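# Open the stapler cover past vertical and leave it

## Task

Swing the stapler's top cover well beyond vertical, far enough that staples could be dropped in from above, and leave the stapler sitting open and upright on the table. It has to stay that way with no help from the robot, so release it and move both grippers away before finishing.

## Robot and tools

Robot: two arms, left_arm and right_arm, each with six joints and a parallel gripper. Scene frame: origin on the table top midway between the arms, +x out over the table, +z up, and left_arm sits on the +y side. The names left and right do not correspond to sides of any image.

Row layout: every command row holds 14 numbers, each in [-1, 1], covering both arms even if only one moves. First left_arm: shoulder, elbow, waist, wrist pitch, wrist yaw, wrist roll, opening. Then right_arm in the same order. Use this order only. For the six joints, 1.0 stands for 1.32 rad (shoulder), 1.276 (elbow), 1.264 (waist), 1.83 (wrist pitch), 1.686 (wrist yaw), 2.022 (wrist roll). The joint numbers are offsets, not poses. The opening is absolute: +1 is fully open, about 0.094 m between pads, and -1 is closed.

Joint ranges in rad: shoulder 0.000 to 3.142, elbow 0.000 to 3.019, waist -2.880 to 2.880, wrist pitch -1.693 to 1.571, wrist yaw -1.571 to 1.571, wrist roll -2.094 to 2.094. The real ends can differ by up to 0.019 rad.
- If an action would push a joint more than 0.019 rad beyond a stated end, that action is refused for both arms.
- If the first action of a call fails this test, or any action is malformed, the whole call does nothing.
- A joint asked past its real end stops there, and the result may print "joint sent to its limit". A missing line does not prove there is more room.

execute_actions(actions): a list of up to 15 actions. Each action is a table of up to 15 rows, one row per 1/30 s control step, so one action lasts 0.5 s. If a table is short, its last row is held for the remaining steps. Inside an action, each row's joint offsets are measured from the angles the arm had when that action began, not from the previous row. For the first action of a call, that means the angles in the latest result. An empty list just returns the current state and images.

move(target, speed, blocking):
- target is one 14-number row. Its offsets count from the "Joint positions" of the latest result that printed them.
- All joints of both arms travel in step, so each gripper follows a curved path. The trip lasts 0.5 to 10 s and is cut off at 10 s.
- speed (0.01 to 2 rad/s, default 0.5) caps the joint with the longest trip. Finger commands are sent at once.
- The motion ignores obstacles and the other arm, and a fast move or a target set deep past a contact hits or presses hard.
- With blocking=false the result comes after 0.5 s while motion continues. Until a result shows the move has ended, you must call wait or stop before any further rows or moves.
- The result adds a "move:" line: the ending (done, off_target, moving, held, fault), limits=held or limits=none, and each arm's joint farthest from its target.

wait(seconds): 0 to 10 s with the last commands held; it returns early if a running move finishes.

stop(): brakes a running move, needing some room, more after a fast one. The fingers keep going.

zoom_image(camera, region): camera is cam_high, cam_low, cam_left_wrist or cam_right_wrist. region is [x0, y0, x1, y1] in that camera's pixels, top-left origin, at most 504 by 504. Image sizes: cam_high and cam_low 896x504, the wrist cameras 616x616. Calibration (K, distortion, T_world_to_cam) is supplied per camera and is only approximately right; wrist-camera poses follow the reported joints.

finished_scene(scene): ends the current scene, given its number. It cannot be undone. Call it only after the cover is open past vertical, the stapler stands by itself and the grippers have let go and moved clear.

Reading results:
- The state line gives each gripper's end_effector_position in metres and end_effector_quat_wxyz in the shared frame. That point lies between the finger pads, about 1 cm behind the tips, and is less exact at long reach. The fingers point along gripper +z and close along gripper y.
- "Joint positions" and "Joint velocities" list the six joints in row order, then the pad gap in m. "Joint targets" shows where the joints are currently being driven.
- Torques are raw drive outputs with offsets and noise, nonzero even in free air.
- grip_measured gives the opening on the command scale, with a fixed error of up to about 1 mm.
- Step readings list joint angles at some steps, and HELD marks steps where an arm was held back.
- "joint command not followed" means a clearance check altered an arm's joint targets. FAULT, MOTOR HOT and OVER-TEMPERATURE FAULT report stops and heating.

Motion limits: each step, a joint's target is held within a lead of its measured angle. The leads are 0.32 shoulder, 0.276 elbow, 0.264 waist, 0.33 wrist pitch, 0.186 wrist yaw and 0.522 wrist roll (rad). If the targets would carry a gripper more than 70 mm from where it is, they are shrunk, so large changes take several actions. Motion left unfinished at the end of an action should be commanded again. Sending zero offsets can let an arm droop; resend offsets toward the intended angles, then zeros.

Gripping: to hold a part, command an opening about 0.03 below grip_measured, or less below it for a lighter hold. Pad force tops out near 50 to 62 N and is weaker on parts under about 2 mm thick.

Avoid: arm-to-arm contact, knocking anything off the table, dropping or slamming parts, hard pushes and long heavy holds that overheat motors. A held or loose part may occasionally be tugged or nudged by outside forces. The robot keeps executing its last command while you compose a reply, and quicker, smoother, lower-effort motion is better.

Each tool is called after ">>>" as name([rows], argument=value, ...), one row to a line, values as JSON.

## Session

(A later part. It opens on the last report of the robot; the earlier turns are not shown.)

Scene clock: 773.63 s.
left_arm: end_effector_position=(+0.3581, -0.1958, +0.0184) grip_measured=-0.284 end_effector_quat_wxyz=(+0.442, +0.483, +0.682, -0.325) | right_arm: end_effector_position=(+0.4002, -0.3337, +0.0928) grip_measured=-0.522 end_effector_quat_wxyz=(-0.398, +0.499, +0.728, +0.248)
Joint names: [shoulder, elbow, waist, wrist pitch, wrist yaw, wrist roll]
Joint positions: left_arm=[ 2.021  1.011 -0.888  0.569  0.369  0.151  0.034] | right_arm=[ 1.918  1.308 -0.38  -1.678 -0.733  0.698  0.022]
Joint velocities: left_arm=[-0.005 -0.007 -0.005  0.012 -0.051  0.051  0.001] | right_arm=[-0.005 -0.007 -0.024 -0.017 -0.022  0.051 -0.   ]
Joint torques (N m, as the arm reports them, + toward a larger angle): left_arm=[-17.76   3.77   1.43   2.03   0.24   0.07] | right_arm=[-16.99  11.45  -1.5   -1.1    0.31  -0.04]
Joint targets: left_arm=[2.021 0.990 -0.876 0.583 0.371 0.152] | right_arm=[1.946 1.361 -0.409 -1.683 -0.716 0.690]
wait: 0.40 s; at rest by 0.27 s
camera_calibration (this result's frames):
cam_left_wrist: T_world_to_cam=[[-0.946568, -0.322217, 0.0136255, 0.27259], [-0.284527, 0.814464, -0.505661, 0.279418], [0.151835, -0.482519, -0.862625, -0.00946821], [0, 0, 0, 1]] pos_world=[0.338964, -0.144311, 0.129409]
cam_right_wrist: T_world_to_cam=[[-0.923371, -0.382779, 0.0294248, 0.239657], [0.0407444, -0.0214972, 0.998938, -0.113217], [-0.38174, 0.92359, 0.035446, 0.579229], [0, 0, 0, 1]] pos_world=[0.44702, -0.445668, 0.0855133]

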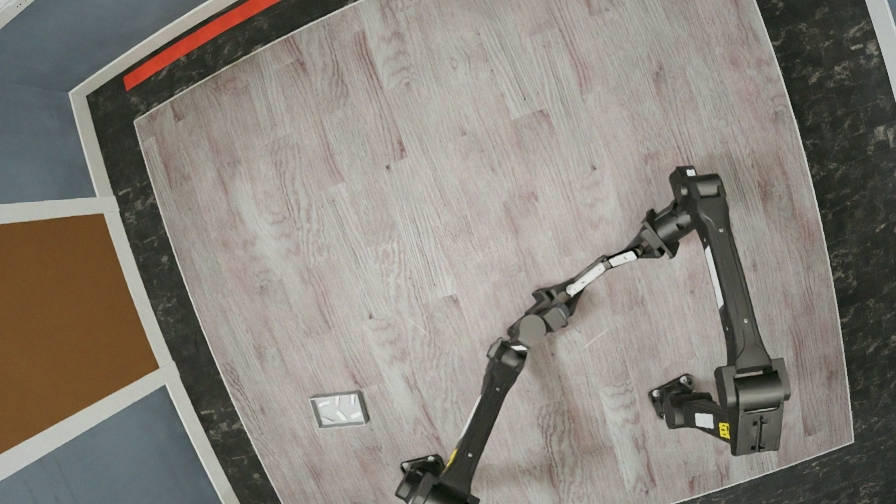

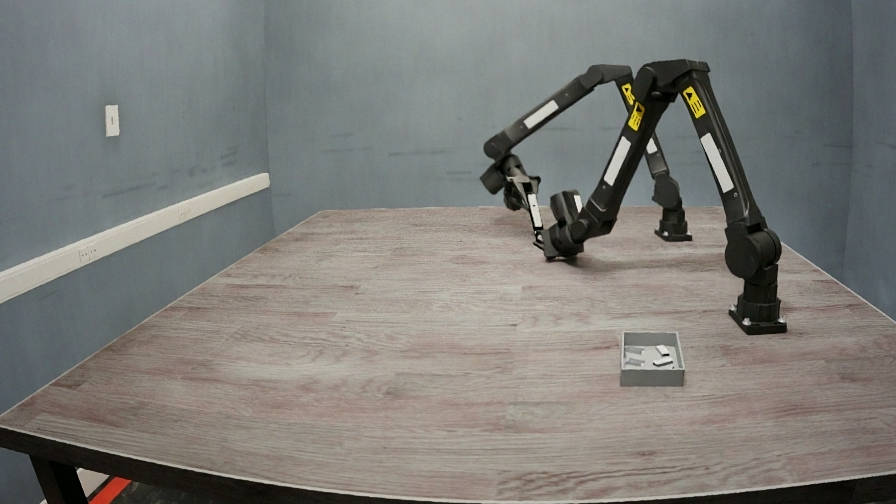

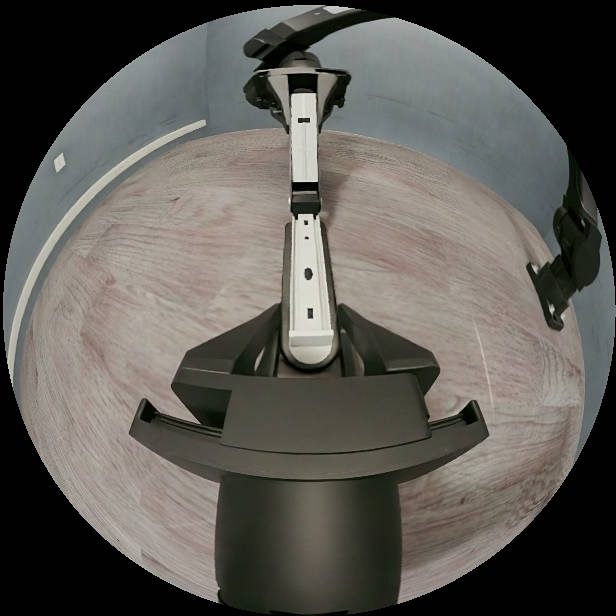

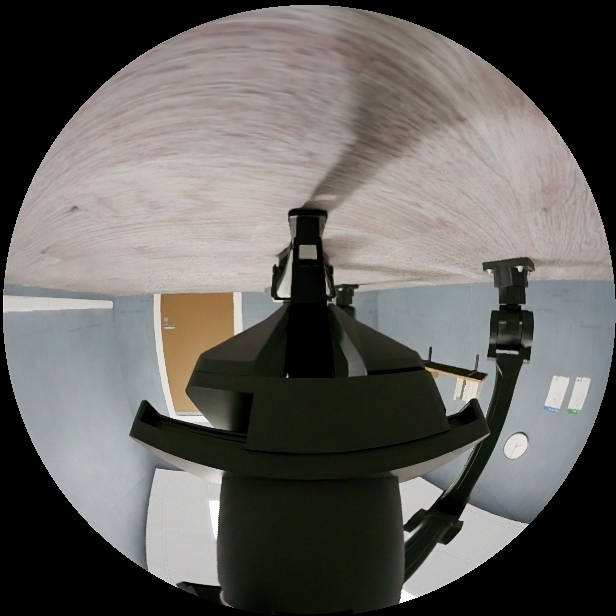

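>>> execute_actions([
  [[0,-0.0165,0.0095,0.0077,0.0012,0,-0.33, 0.0235,0.0424,-0.0243,-0.0018,0.0108,-0.0047,-0.531],[0,-0.0165,0.0095,0.0077,0.0012,0,-0.33, 0.0257,0.0434,-0.0256,-0.0008,0.0114,-0.0054,-0.531],[0,-0.0165,0.0095,0.0077,0.0012,0,-0.33, 0.028,0.0443,-0.027,0.0001,0.0121,-0.0061,-0.531],[0,-0.0165,0.0095,0.0077,0.0012,0,-0.33, 0.0303,0.0453,-0.0284,0.0011,0.0128,-0.0067,-0.531],[0,-0.0165,0.0095,0.0077,0.0012,0,-0.33, 0.0326,0.0462,-0.0298,0.002,0.0135,-0.0074,-0.531],[0,-0.0165,0.0095,0.0077,0.0012,0,-0.33, 0.0348,0.0471,-0.0311,0.003,0.0141,-0.0081,-0.531],[0,-0.0165,0.0095,0.0077,0.0012,0,-0.33, 0.0371,0.0481,-0.0325,0.0039,0.0148,-0.0088,-0.531],[0,-0.0165,0.0095,0.0077,0.0012,0,-0.33, 0.0394,0.049,-0.0339,0.0049,0.0155,-0.0095,-0.531],[0,-0.0165,0.0095,0.0077,0.0012,0,-0.33, 0.0417,0.05,-0.0353,0.0058,0.0162,-0.0102,-0.531],[0,-0.0165,0.0095,0.0077,0.0012,0,-0.33, 0.0439,0.0509,-0.0366,0.0068,0.0168,-0.0109,-0.531],[0,-0.0165,0.0095,0.0077,0.0012,0,-0.33, 0.0462,0.0518,-0.038,0.0077,0.0175,-0.0116,-0.531],[0,-0.0165,0.0095,0.0077,0.0012,0,-0.33, 0.0485,0.0528,-0.0394,0.0087,0.0182,-0.0122,-0.531],[0,-0.0165,0.0095,0.0077,0.0012,0,-0.33, 0.0508,0.0537,-0.0408,0.0096,0.0189,-0.0129,-0.531],[0,-0.0165,0.0095,0.0077,0.0012,0,-0.33, 0.053,0.0547,-0.0421,0.0106,0.0195,-0.0136,-0.531],[0,-0.0165,0.0095,0.0077,0.0012,0,-0.33, 0.0553,0.0556,-0.0435,0.0115,0.0202,-0.0143,-0.531]],
])

>>> wait(seconds=0.4)

Scene clock: 794.07 s.
left_arm: end_effector_position=(+0.3581, -0.1958, +0.0184) grip_measured=-0.284 end_effector_quat_wxyz=(+0.442, +0.482, +0.683, -0.325) | right_arm: end_effector_position=(+0.4044, -0.3449, +0.0809) grip_measured=-0.522 end_effector_quat_wxyz=(-0.398, +0.500, +0.728, +0.247)
Joint names: [shoulder, elbow, waist, wrist pitch, wrist yaw, wrist roll]
Joint positions: left_arm=[ 2.021  1.011 -0.888  0.569  0.369  0.15   0.034] | right_arm=[ 1.953  1.326 -0.401 -1.674 -0.718  0.68   0.022]
Joint velocities: left_arm=[-0.024  0.012 -0.005  0.017 -0.007  0.037  0.   ] | right_arm=[ 0.083  0.032 -0.054  0.037  0.022 -0.051 -0.   ]
Joint torques (N m, as the arm reports them, + toward a larger angle): left_arm=[-17.89   3.87   1.47   2.09   0.23   0.1 ] | right_arm=[-17.11  11.24  -1.53  -0.39   0.36  -0.05]
Joint targets: left_arm=[2.021 0.990 -0.876 0.583 0.371 0.151] | right_arm=[1.991 1.379 -0.436 -1.657 -0.699 0.669]
Step readings (joint positions):
0: left_arm=[2.021 1.011 -0.888 0.569 0.369 0.151] | right_arm=[1.918 1.308 -0.380 -1.678 -0.733 0.698]
1: left_arm=[2.021 1.011 -0.888 0.569 0.369 0.151] | right_arm=[1.918 1.308 -0.380 -1.678 -0.733 0.698]
2: left_arm=[2.021 1.011 -0.888 0.569 0.369 0.151] | right_arm=[1.918 1.309 -0.380 -1.678 -0.732 0.698]
4: left_arm=[2.021 1.011 -0.888 0.569 0.369 0.151] | right_arm=[1.920 1.311 -0.381 -1.678 -0.730 0.697]
8: left_arm=[2.021 1.011 -0.888 0.569 0.369 0.150] | right_arm=[1.930 1.316 -0.386 -1.678 -0.725 0.692]
15: Joint positions above
camera_calibration (this result's frames):
cam_left_wrist: T_world_to_cam=[[-0.946353, -0.322786, 0.0150251, 0.272376], [-0.285693, 0.814067, -0.505642, 0.279757], [0.150983, -0.482808, -0.862613, -0.00921979], [0, 0, 0, 1]] pos_world=[0.33908, -0.144274, 0.129412]
cam_right_wrist: T_world_to_cam=[[-0.923409, -0.382436, 0.0325403, 0.239483], [0.0434059, -0.0198156, 0.998861, -0.102205], [-0.381356, 0.92377, 0.0348979, 0.591539], [0, 0, 0, 1]] pos_world=[0.451164, -0.456884, 0.0736526]

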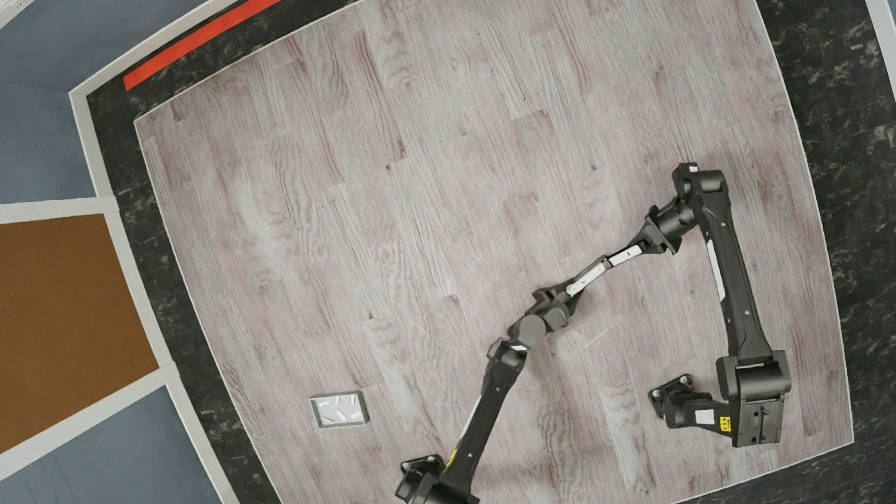

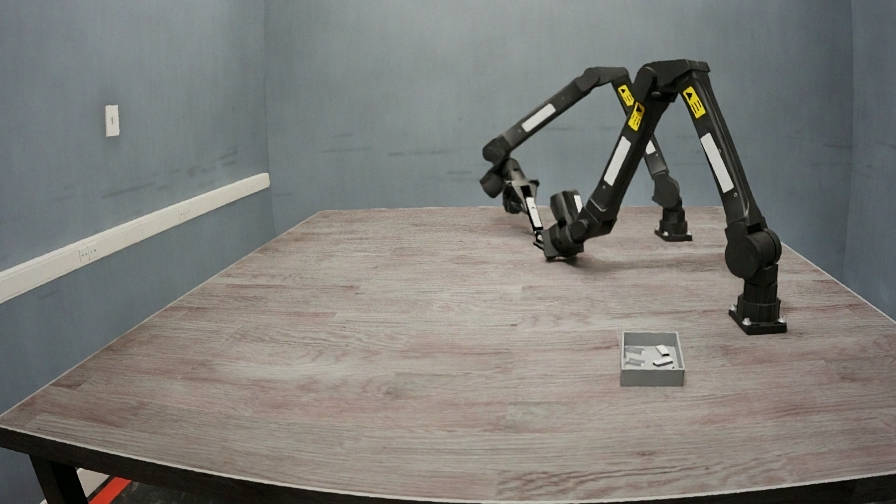

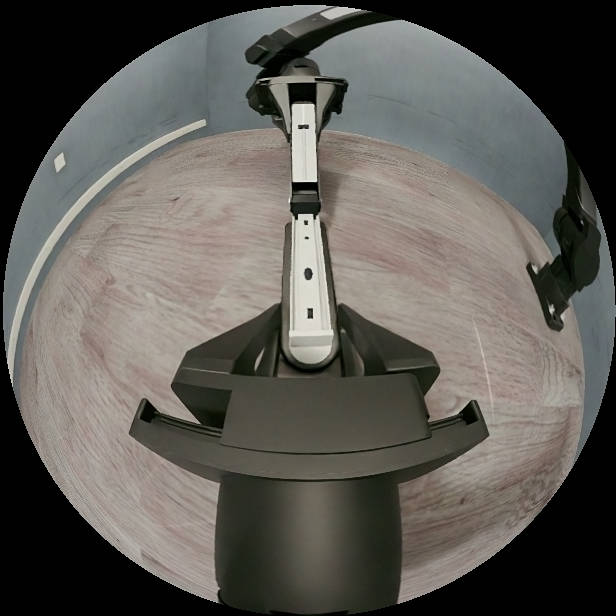

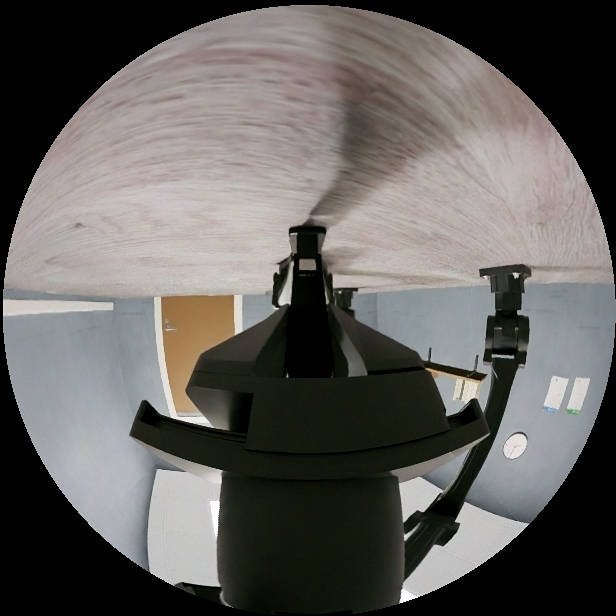

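Scene clock: 794.47 s.
left_arm: end_effector_position=(+0.3581, -0.1958, +0.0184) grip_measured=-0.284 end_effector_quat_wxyz=(+0.442, +0.482, +0.683, -0.325) | right_arm: end_effector_position=(+0.4051, -0.3471, +0.0779) grip_measured=-0.522 end_effector_quat_wxyz=(-0.399, +0.500, +0.728, +0.248)
Joint names: [shoulder, elbow, waist, wrist pitch, wrist yaw, wrist roll]
Joint positions: left_arm=[ 2.021  1.011 -0.888  0.569  0.369  0.15   0.034] | right_arm=[ 1.961  1.328 -0.405 -1.672 -0.717  0.675  0.022]
Joint velocities: left_arm=[ 0.005  0.002 -0.005  0.002 -0.007 -0.007 -0.   ] | right_arm=[-0.005 -0.002 -0.015 -0.007 -0.007  0.007 -0.001]
Joint torques (N m, as the arm reports them, + toward a larger angle): left_arm=[-17.72   3.84   1.64   2.05   0.23   0.07] | right_arm=[-17.31  11.25  -1.77  -0.39   0.37  -0.03]
Joint targets: left_arm=[2.021 0.990 -0.876 0.583 0.371 0.151] | right_arm=[1.991 1.379 -0.435 -1.657 -0.699 0.669]
wait: 0.40 s; at rest by 0.27 s
camera_calibration (this result's frames):
cam_left_wrist: T_world_to_cam=[[-0.946353, -0.322786, 0.0150251, 0.272376], [-0.285693, 0.814067, -0.505642, 0.279757], [0.150983, -0.482808, -0.862613, -0.00921979], [0, 0, 0, 1]] pos_world=[0.33908, -0.144274, 0.129412]
cam_right_wrist: T_world_to_cam=[[-0.923895, -0.381329, 0.0317131, 0.239991], [0.0430739, -0.0212922, 0.998845, -0.0996426], [-0.380213, 0.924194, 0.0360971, 0.593515], [0, 0, 0, 1]] pos_world=[0.451681, -0.45913, 0.0704925]

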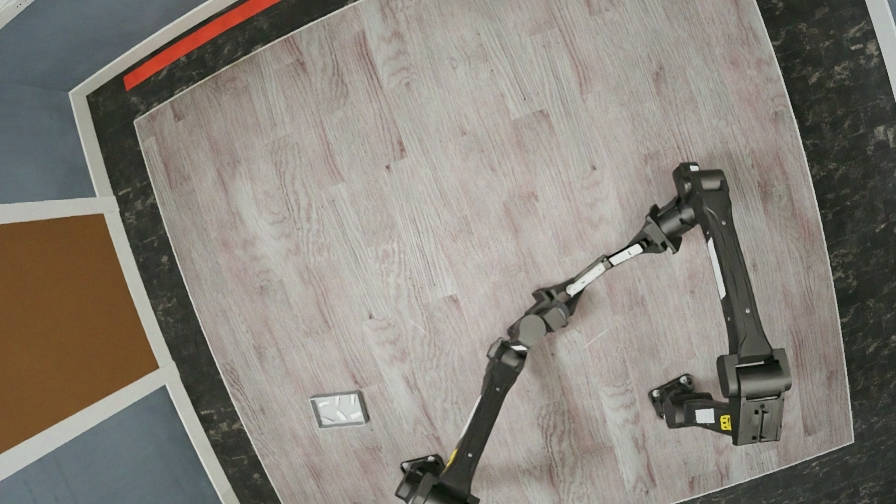

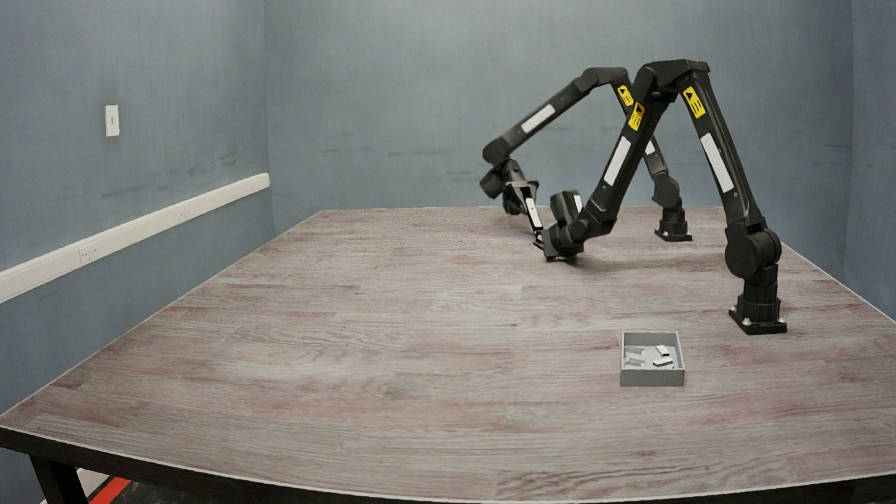

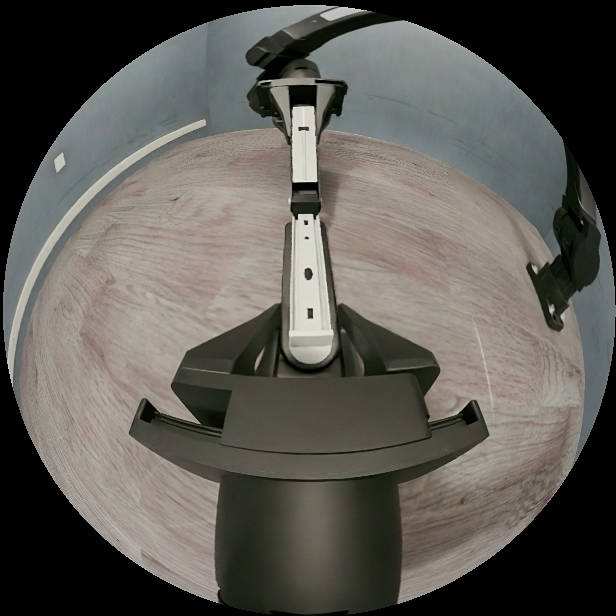

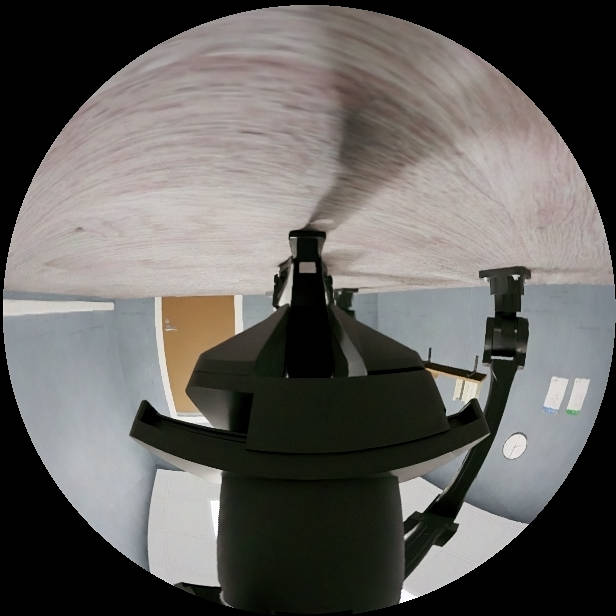

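>>> execute_actions([
  [[0,-0.0165,0.0095,0.0077,0.0012,0,-0.33, 0.0249,0.0403,-0.0243,0.0093,0.0111,-0.0034,-0.531],[0,-0.0165,0.0095,0.0077,0.0012,0,-0.33, 0.0272,0.0406,-0.0249,0.0103,0.0116,-0.0038,-0.531],[0,-0.0165,0.0095,0.0077,0.0012,0,-0.33, 0.0294,0.0409,-0.0254,0.0114,0.012,-0.0042,-0.531],[0,-0.0165,0.0095,0.0077,0.0012,0,-0.33, 0.0316,0.0413,-0.026,0.0124,0.0124,-0.0046,-0.531],[0,-0.0165,0.0095,0.0077,0.0012,0,-0.33, 0.0338,0.0416,-0.0266,0.0135,0.0129,-0.005,-0.531],[0,-0.0165,0.0095,0.0077,0.0012,0,-0.33, 0.0361,0.0419,-0.0272,0.0145,0.0133,-0.0054,-0.531],[0,-0.0165,0.0095,0.0077,0.0012,0,-0.33, 0.0383,0.0422,-0.0278,0.0156,0.0137,-0.0058,-0.531],[0,-0.0165,0.0095,0.0077,0.0012,0,-0.33, 0.0405,0.0425,-0.0283,0.0166,0.0142,-0.0061,-0.531],[0,-0.0165,0.0095,0.0077,0.0012,0,-0.33, 0.0427,0.0428,-0.0289,0.0177,0.0146,-0.0065,-0.531],[0,-0.0165,0.0095,0.0077,0.0012,0,-0.33, 0.045,0.0431,-0.0295,0.0187,0.015,-0.0069,-0.531],[0,-0.0165,0.0095,0.0077,0.0012,0,-0.33, 0.0472,0.0434,-0.0301,0.0198,0.0155,-0.0073,-0.531],[0,-0.0165,0.0095,0.0077,0.0012,0,-0.33, 0.0494,0.0438,-0.0307,0.0208,0.0159,-0.0077,-0.531],[0,-0.0165,0.0095,0.0077,0.0012,0,-0.33, 0.0516,0.0441,-0.0312,0.0219,0.0163,-0.0081,-0.531],[0,-0.0165,0.0095,0.0077,0.0012,0,-0.33, 0.0539,0.0444,-0.0318,0.0229,0.0168,-0.0085,-0.531],[0,-0.0165,0.0095,0.0077,0.0012,0,-0.33, 0.0561,0.0447,-0.0324,0.024,0.0172,-0.0089,-0.531]],
])

>>> wait(seconds=0.4)

Scene clock: 810.60 s.
left_arm: end_effector_position=(+0.3581, -0.1958, +0.0184) grip_measured=-0.284 end_effector_quat_wxyz=(+0.442, +0.482, +0.683, -0.325) | right_arm: end_effector_position=(+0.4081, -0.3548, +0.0636) grip_measured=-0.522 end_effector_quat_wxyz=(-0.397, +0.502, +0.728, +0.246)
Joint names: [shoulder, elbow, waist, wrist pitch, wrist yaw, wrist roll]
Joint positions: left_arm=[ 2.021  1.011 -0.888  0.569  0.369  0.149  0.034] | right_arm=[ 1.992  1.335 -0.418 -1.651 -0.706  0.669  0.022]
Joint velocities: left_arm=[-0.024 -0.002 -0.015 -0.012 -0.066 -0.037 -0.001] | right_arm=[ 0.103  0.017 -0.034  0.051  0.037 -0.051 -0.   ]
Joint torques (N m, as the arm reports them, + toward a larger angle): left_arm=[-17.68   3.83   1.52   2.04   0.23   0.08] | right_arm=[-16.8   10.82  -1.41  -0.22   0.34  -0.06]
Joint targets: left_arm=[2.021 0.990 -0.876 0.583 0.371 0.150] | right_arm=[2.035 1.385 -0.446 -1.628 -0.688 0.657]
Step readings (joint positions):
0: left_arm=[2.021 1.011 -0.888 0.569 0.369 0.150] | right_arm=[1.961 1.328 -0.405 -1.672 -0.717 0.675]
1: left_arm=[2.021 1.011 -0.888 0.569 0.369 0.150] | right_arm=[1.961 1.328 -0.405 -1.671 -0.717 0.675]
2: left_arm=[2.021 1.011 -0.888 0.569 0.369 0.150] | right_arm=[1.961 1.328 -0.405 -1.671 -0.717 0.675]
4: left_arm=[2.021 1.011 -0.888 0.569 0.369 0.150] | right_arm=[1.962 1.328 -0.405 -1.669 -0.715 0.675]
8: left_arm=[2.021 1.011 -0.888 0.569 0.369 0.149] | right_arm=[1.969 1.331 -0.408 -1.664 -0.710 0.674]
15: Joint positions above
camera_calibration (this result's frames):
cam_left_wrist: T_world_to_cam=[[-0.946244, -0.32307, 0.0157248, 0.272268], [-0.286276, 0.813869, -0.505632, 0.279927], [0.150556, -0.482953, -0.862606, -0.00909566], [0, 0, 0, 1]] pos_world=[0.339138, -0.144255, 0.129413]
cam_right_wrist: T_world_to_cam=[[-0.92447, -0.379828, 0.0329387, 0.240989], [0.0421572, -0.0159753, 0.998983, -0.0834129], [-0.378916, 0.924919, 0.0307812, 0.602347], [0, 0, 0, 1]] pos_world=[0.454542, -0.46692, 0.0568493]

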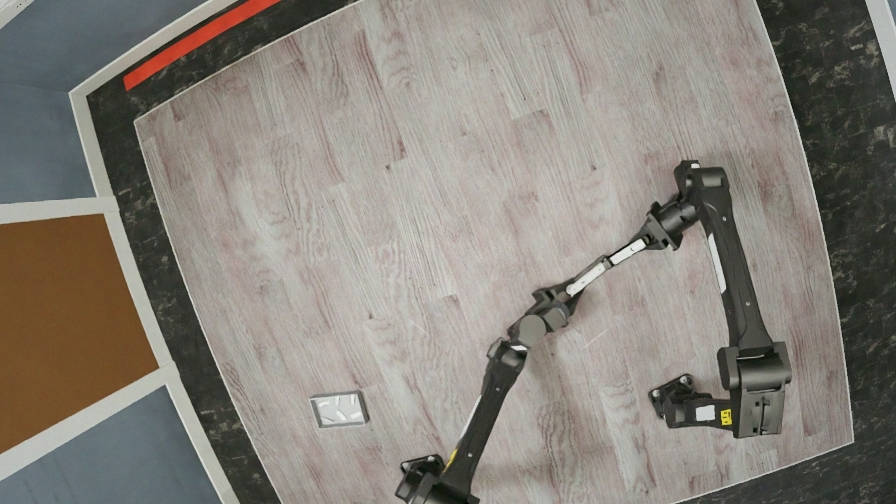

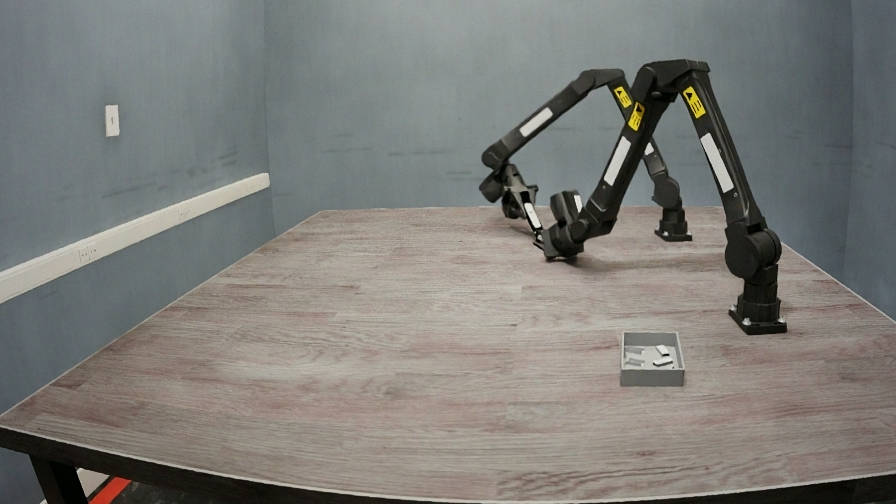

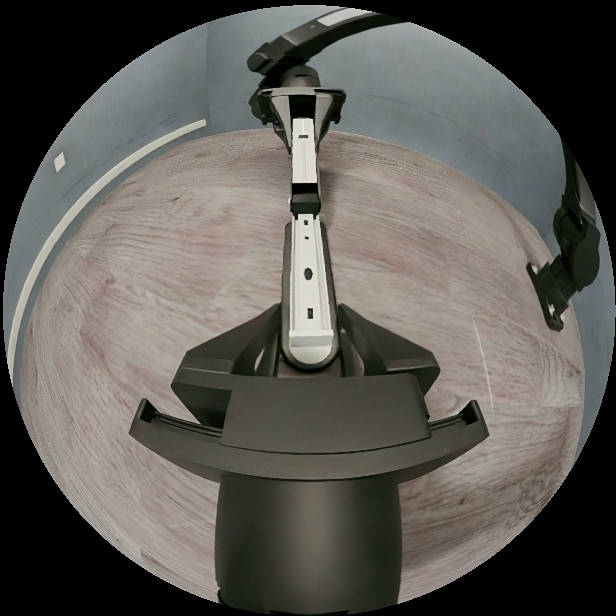

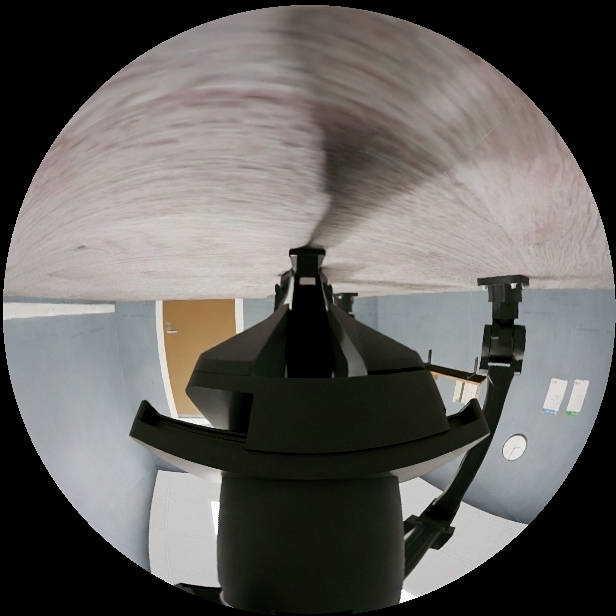

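Scene clock: 811.00 s.
left_arm: end_effector_position=(+0.3581, -0.1958, +0.0184) grip_measured=-0.284 end_effector_quat_wxyz=(+0.442, +0.482, +0.683, -0.325) | right_arm: end_effector_position=(+0.4085, -0.3562, +0.0601) grip_measured=-0.522 end_effector_quat_wxyz=(-0.397, +0.502, +0.727, +0.247)
Joint names: [shoulder, elbow, waist, wrist pitch, wrist yaw, wrist roll]
Joint positions: left_arm=[ 2.021  1.011 -0.888  0.569  0.369  0.149  0.034] | right_arm=[ 2.     1.336 -0.421 -1.647 -0.705  0.666  0.022]
Joint velocities: left_arm=[ 0.005  0.012  0.005  0.002  0.051 -0.037 -0.001] | right_arm=[-0.015  0.007 -0.015  0.002  0.007 -0.051 -0.   ]
Joint torques (N m, as the arm reports them, + toward a larger angle): left_arm=[-17.64   3.86   1.51   2.     0.23   0.09] | right_arm=[-17.56  10.78  -1.17  -0.25   0.33  -0.05]
Joint targets: left_arm=[2.021 0.990 -0.876 0.583 0.371 0.150] | right_arm=[2.035 1.384 -0.446 -1.628 -0.688 0.657]
wait: 0.40 s; at rest by 0.27 s
camera_calibration (this result's frames):
cam_left_wrist: T_world_to_cam=[[-0.946244, -0.32307, 0.0157248, 0.272268], [-0.286276, 0.813869, -0.505632, 0.279927], [0.150556, -0.482953, -0.862606, -0.00909566], [0, 0, 0, 1]] pos_world=[0.339138, -0.144255, 0.129413]
cam_right_wrist: T_world_to_cam=[[-0.924927, -0.378681, 0.033338, 0.241453], [0.043135, -0.0174154, 0.998917, -0.0808176], [-0.37769, 0.925364, 0.0324424, 0.603451], [0, 0, 0, 1]] pos_world=[0.45473, -0.468386, 0.0531032]

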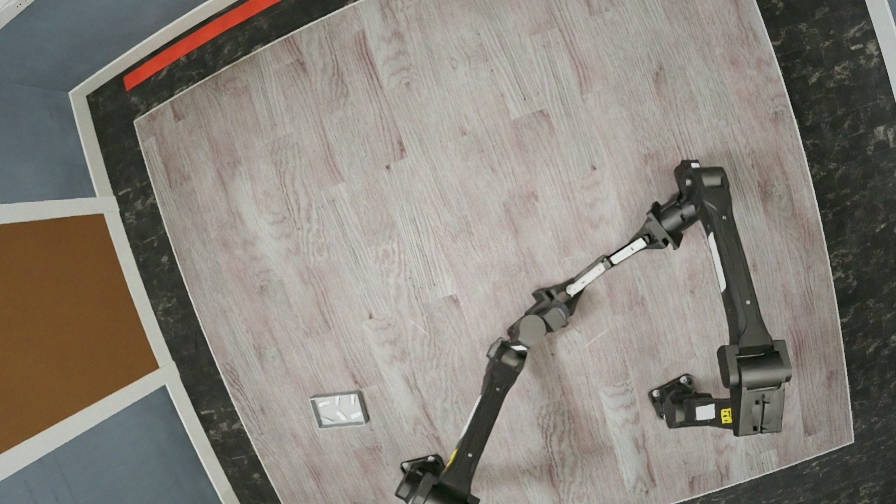

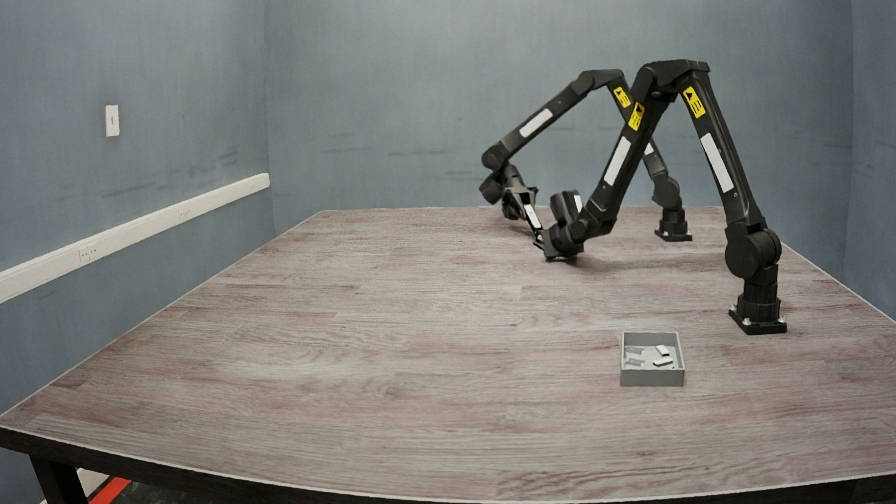

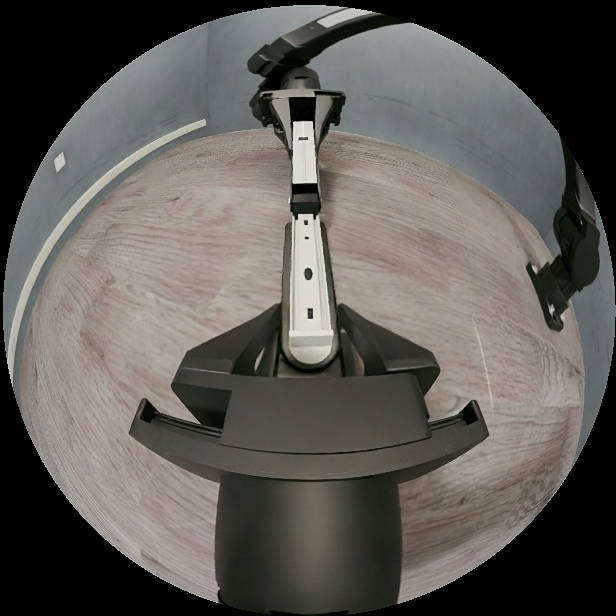

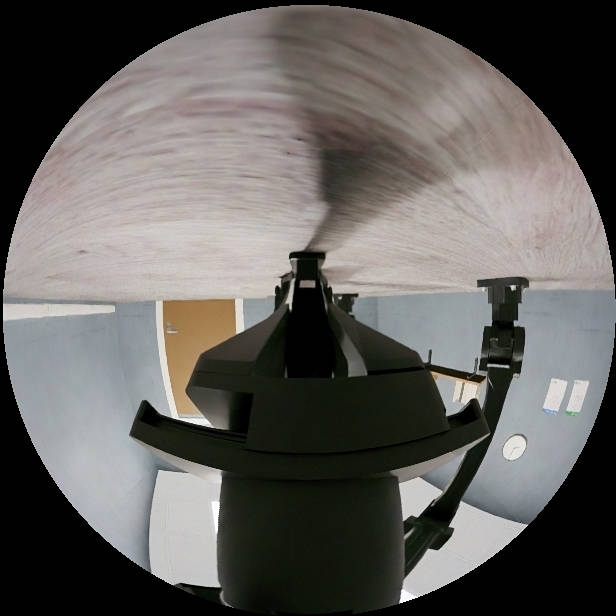

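>>> execute_actions([
  [[0,-0.0165,0.0095,0.0077,0.0012,0,-0.33, 0.0282,0.0377,-0.0202,0.0113,0.0103,-0.0047,-0.531],[0,-0.0165,0.0095,0.0077,0.0012,0,-0.33, 0.0298,0.0378,-0.0205,0.0121,0.0104,-0.0049,-0.531],[0,-0.0165,0.0095,0.0077,0.0012,0,-0.33, 0.0315,0.0379,-0.0209,0.013,0.0106,-0.0051,-0.531],[0,-0.0165,0.0095,0.0077,0.0012,0,-0.33, 0.0332,0.038,-0.0213,0.0139,0.0107,-0.0053,-0.531],[0,-0.0165,0.0095,0.0077,0.0012,0,-0.33, 0.0348,0.0381,-0.0216,0.0148,0.0109,-0.0055,-0.531],[0,-0.0165,0.0095,0.0077,0.0012,0,-0.33, 0.0365,0.0382,-0.022,0.0156,0.0111,-0.0057,-0.531],[0,-0.0165,0.0095,0.0077,0.0012,0,-0.33, 0.0382,0.0383,-0.0224,0.0165,0.0112,-0.0059,-0.531],[0,-0.0165,0.0095,0.0077,0.0012,0,-0.33, 0.0398,0.0385,-0.0227,0.0174,0.0114,-0.006,-0.531],[0,-0.0165,0.0095,0.0077,0.0012,0,-0.33, 0.0415,0.0386,-0.0231,0.0183,0.0115,-0.0062,-0.531],[0,-0.0165,0.0095,0.0077,0.0012,0,-0.33, 0.0432,0.0387,-0.0235,0.0191,0.0117,-0.0064,-0.531],[0,-0.0165,0.0095,0.0077,0.0012,0,-0.33, 0.0448,0.0388,-0.0238,0.02,0.0119,-0.0066,-0.531],[0,-0.0165,0.0095,0.0077,0.0012,0,-0.33, 0.0465,0.0389,-0.0242,0.0209,0.012,-0.0068,-0.531],[0,-0.0165,0.0095,0.0077,0.0012,0,-0.33, 0.0482,0.039,-0.0246,0.0218,0.0122,-0.007,-0.531],[0,-0.0165,0.0095,0.0077,0.0012,0,-0.33, 0.0498,0.0391,-0.0249,0.0226,0.0123,-0.0072,-0.531],[0,-0.0165,0.0095,0.0077,0.0012,0,-0.33, 0.0515,0.0392,-0.0253,0.0235,0.0125,-0.0074,-0.531]],
])

>>> wait(seconds=0.4)

Scene clock: 826.90 s.
left_arm: end_effector_position=(+0.3581, -0.1958, +0.0184) grip_measured=-0.284 end_effector_quat_wxyz=(+0.441, +0.482, +0.683, -0.326) | right_arm: end_effector_position=(+0.4097, -0.3597, +0.0487) grip_measured=-0.522 end_effector_quat_wxyz=(-0.397, +0.503, +0.727, +0.246)
Joint names: [shoulder, elbow, waist, wrist pitch, wrist yaw, wrist roll]
Joint positions: left_arm=[ 2.021  1.011 -0.888  0.569  0.369  0.148  0.034] | right_arm=[ 2.023  1.338 -0.427 -1.629 -0.701  0.662  0.022]
Joint velocities: left_arm=[-0.005  0.002 -0.005 -0.012 -0.11   0.037 -0.002] | right_arm=[ 0.063  0.002 -0.044  0.037 -0.022  0.007  0.   ]
Joint torques (N m, as the arm reports them, + toward a larger angle): left_arm=[-17.76   3.84   1.44   1.95   0.24   0.08] | right_arm=[-17.38  10.71  -0.92  -0.31   0.28  -0.09]
Joint targets: left_arm=[2.021 0.990 -0.876 0.583 0.371 0.148] | right_arm=[2.068 1.386 -0.453 -1.604 -0.684 0.651]
Step readings (joint positions):
0: left_arm=[2.021 1.011 -0.888 0.569 0.369 0.149] | right_arm=[2.000 1.336 -0.421 -1.647 -0.705 0.666]
1: left_arm=[2.021 1.011 -0.888 0.569 0.369 0.149] | right_arm=[2.000 1.336 -0.421 -1.647 -0.705 0.666]
2: left_arm=[2.021 1.011 -0.888 0.569 0.369 0.149] | right_arm=[2.000 1.336 -0.421 -1.646 -0.705 0.666]
4: left_arm=[2.021 1.011 -0.888 0.569 0.369 0.148] | right_arm=[2.000 1.336 -0.421 -1.645 -0.704 0.666]
8: left_arm=[2.021 1.011 -0.888 0.569 0.369 0.148] | right_arm=[2.004 1.336 -0.422 -1.640 -0.702 0.666]
15: Joint positions above
camera_calibration (this result's frames):
cam_left_wrist: T_world_to_cam=[[-0.946081, -0.323496, 0.0167745, 0.272107], [-0.287151, 0.81357, -0.505616, 0.280182], [0.149917, -0.483171, -0.862595, -0.00890955], [0, 0, 0, 1]] pos_world=[0.339225, -0.144227, 0.129415]
cam_right_wrist: T_world_to_cam=[[-0.925294, -0.377635, 0.0349735, 0.24214], [0.0443367, -0.0161264, 0.998886, -0.0695725], [-0.376651, 0.925814, 0.0316648, 0.607346], [0, 0, 0, 1]] pos_world=[0.455893, -0.471971, 0.0417951]

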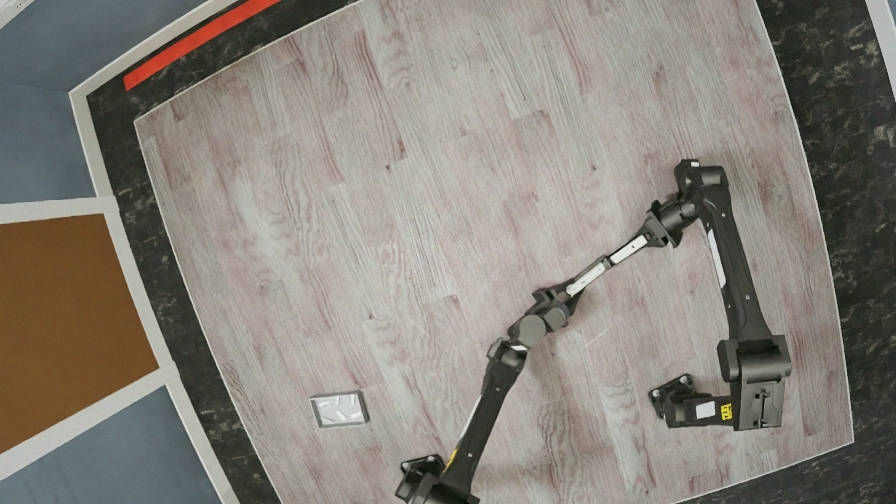

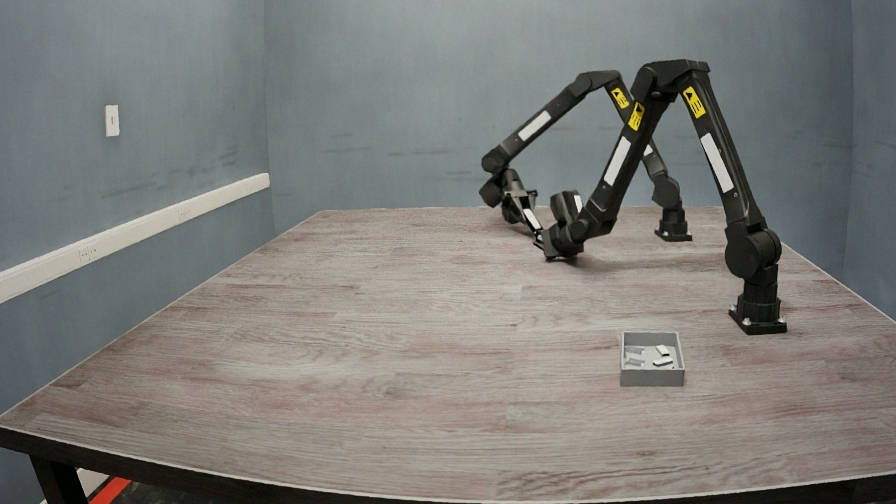

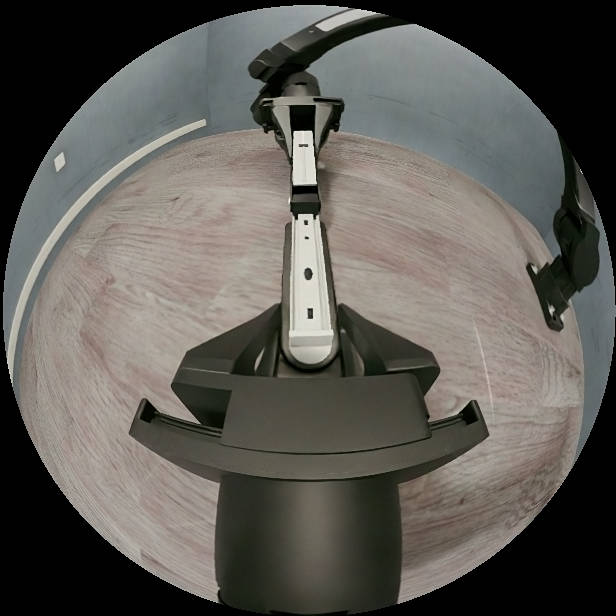

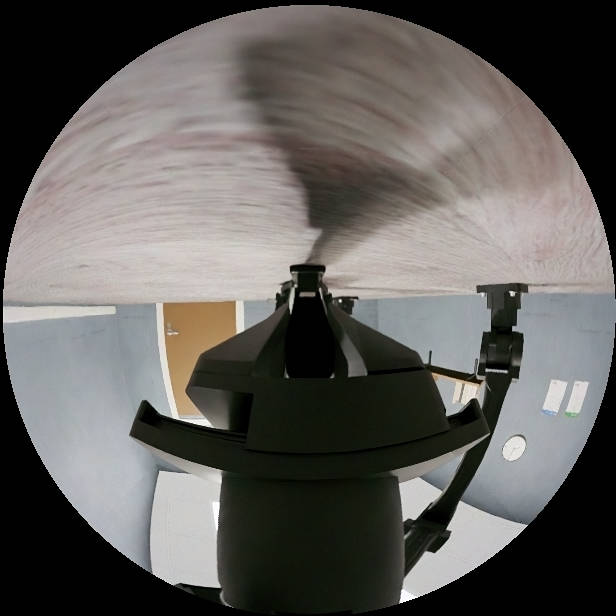

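Scene clock: 827.30 s.
left_arm: end_effector_position=(+0.3581, -0.1958, +0.0184) grip_measured=-0.284 end_effector_quat_wxyz=(+0.441, +0.482, +0.683, -0.326) | right_arm: end_effector_position=(+0.4099, -0.3604, +0.0457) grip_measured=-0.522 end_effector_quat_wxyz=(-0.398, +0.503, +0.727, +0.247)
Joint names: [shoulder, elbow, waist, wrist pitch, wrist yaw, wrist roll]
Joint positions: left_arm=[ 2.021  1.011 -0.888  0.569  0.369  0.148  0.034] | right_arm=[ 2.03   1.339 -0.429 -1.625 -0.701  0.661  0.022]
Joint velocities: left_arm=[-0.015  0.007  0.005 -0.007  0.022  0.022 -0.   ] | right_arm=[ 0.005 -0.002  0.005  0.012 -0.022 -0.007 -0.001]
Joint torques (N m, as the arm reports them, + toward a larger angle): left_arm=[-17.56   3.87   1.5    1.97   0.23   0.08] | right_arm=[-17.3   10.51  -1.06  -0.18   0.32  -0.07]
Joint targets: left_arm=[2.021 0.990 -0.876 0.583 0.371 0.149] | right_arm=[2.068 1.386 -0.453 -1.604 -0.684 0.651]
wait: 0.40 s; at rest by 0.27 s
camera_calibration (this result's frames):
cam_left_wrist: T_world_to_cam=[[-0.946081, -0.323496, 0.0167745, 0.272107], [-0.287151, 0.81357, -0.505616, 0.280182], [0.149917, -0.483171, -0.862595, -0.00890955], [0, 0, 0, 1]] pos_world=[0.339225, -0.144227, 0.129415]
cam_right_wrist: T_world_to_cam=[[-0.925509, -0.377057, 0.0355296, 0.24242], [0.0453759, -0.0172603, 0.998821, -0.0674675], [-0.375999, 0.926029, 0.0330839, 0.607891], [0, 0, 0, 1]] pos_world=[0.455989, -0.472684, 0.0386635]

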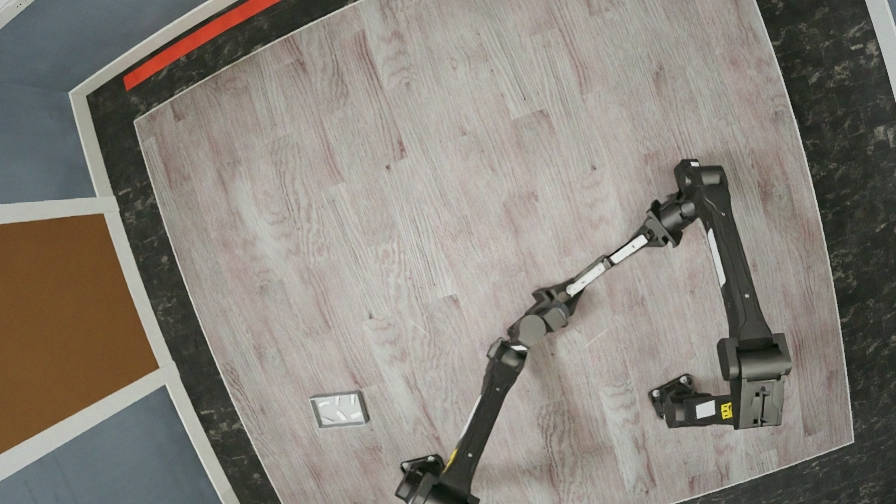

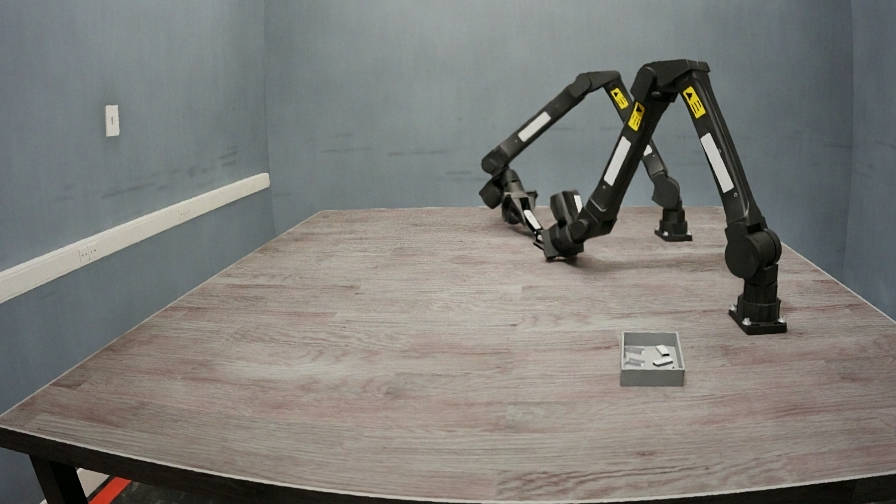

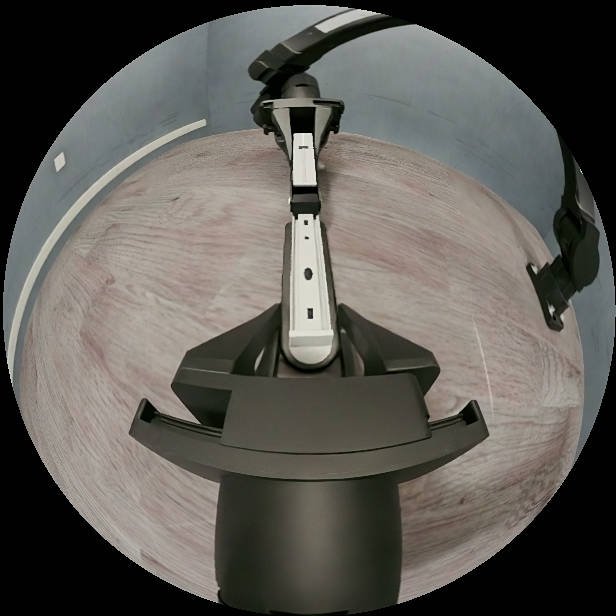

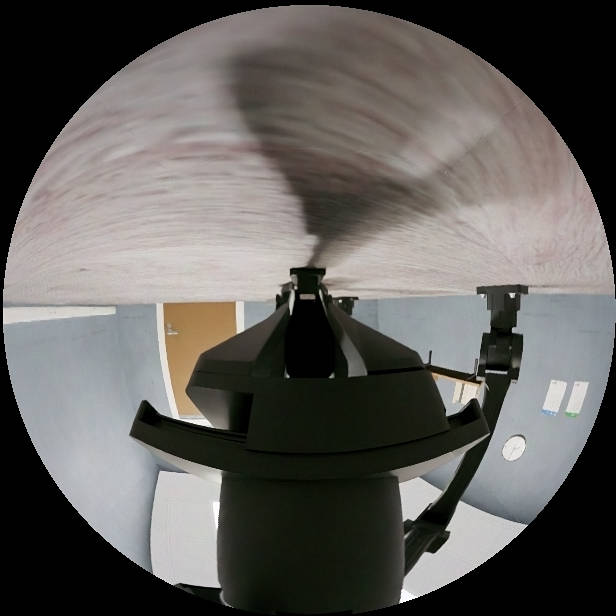

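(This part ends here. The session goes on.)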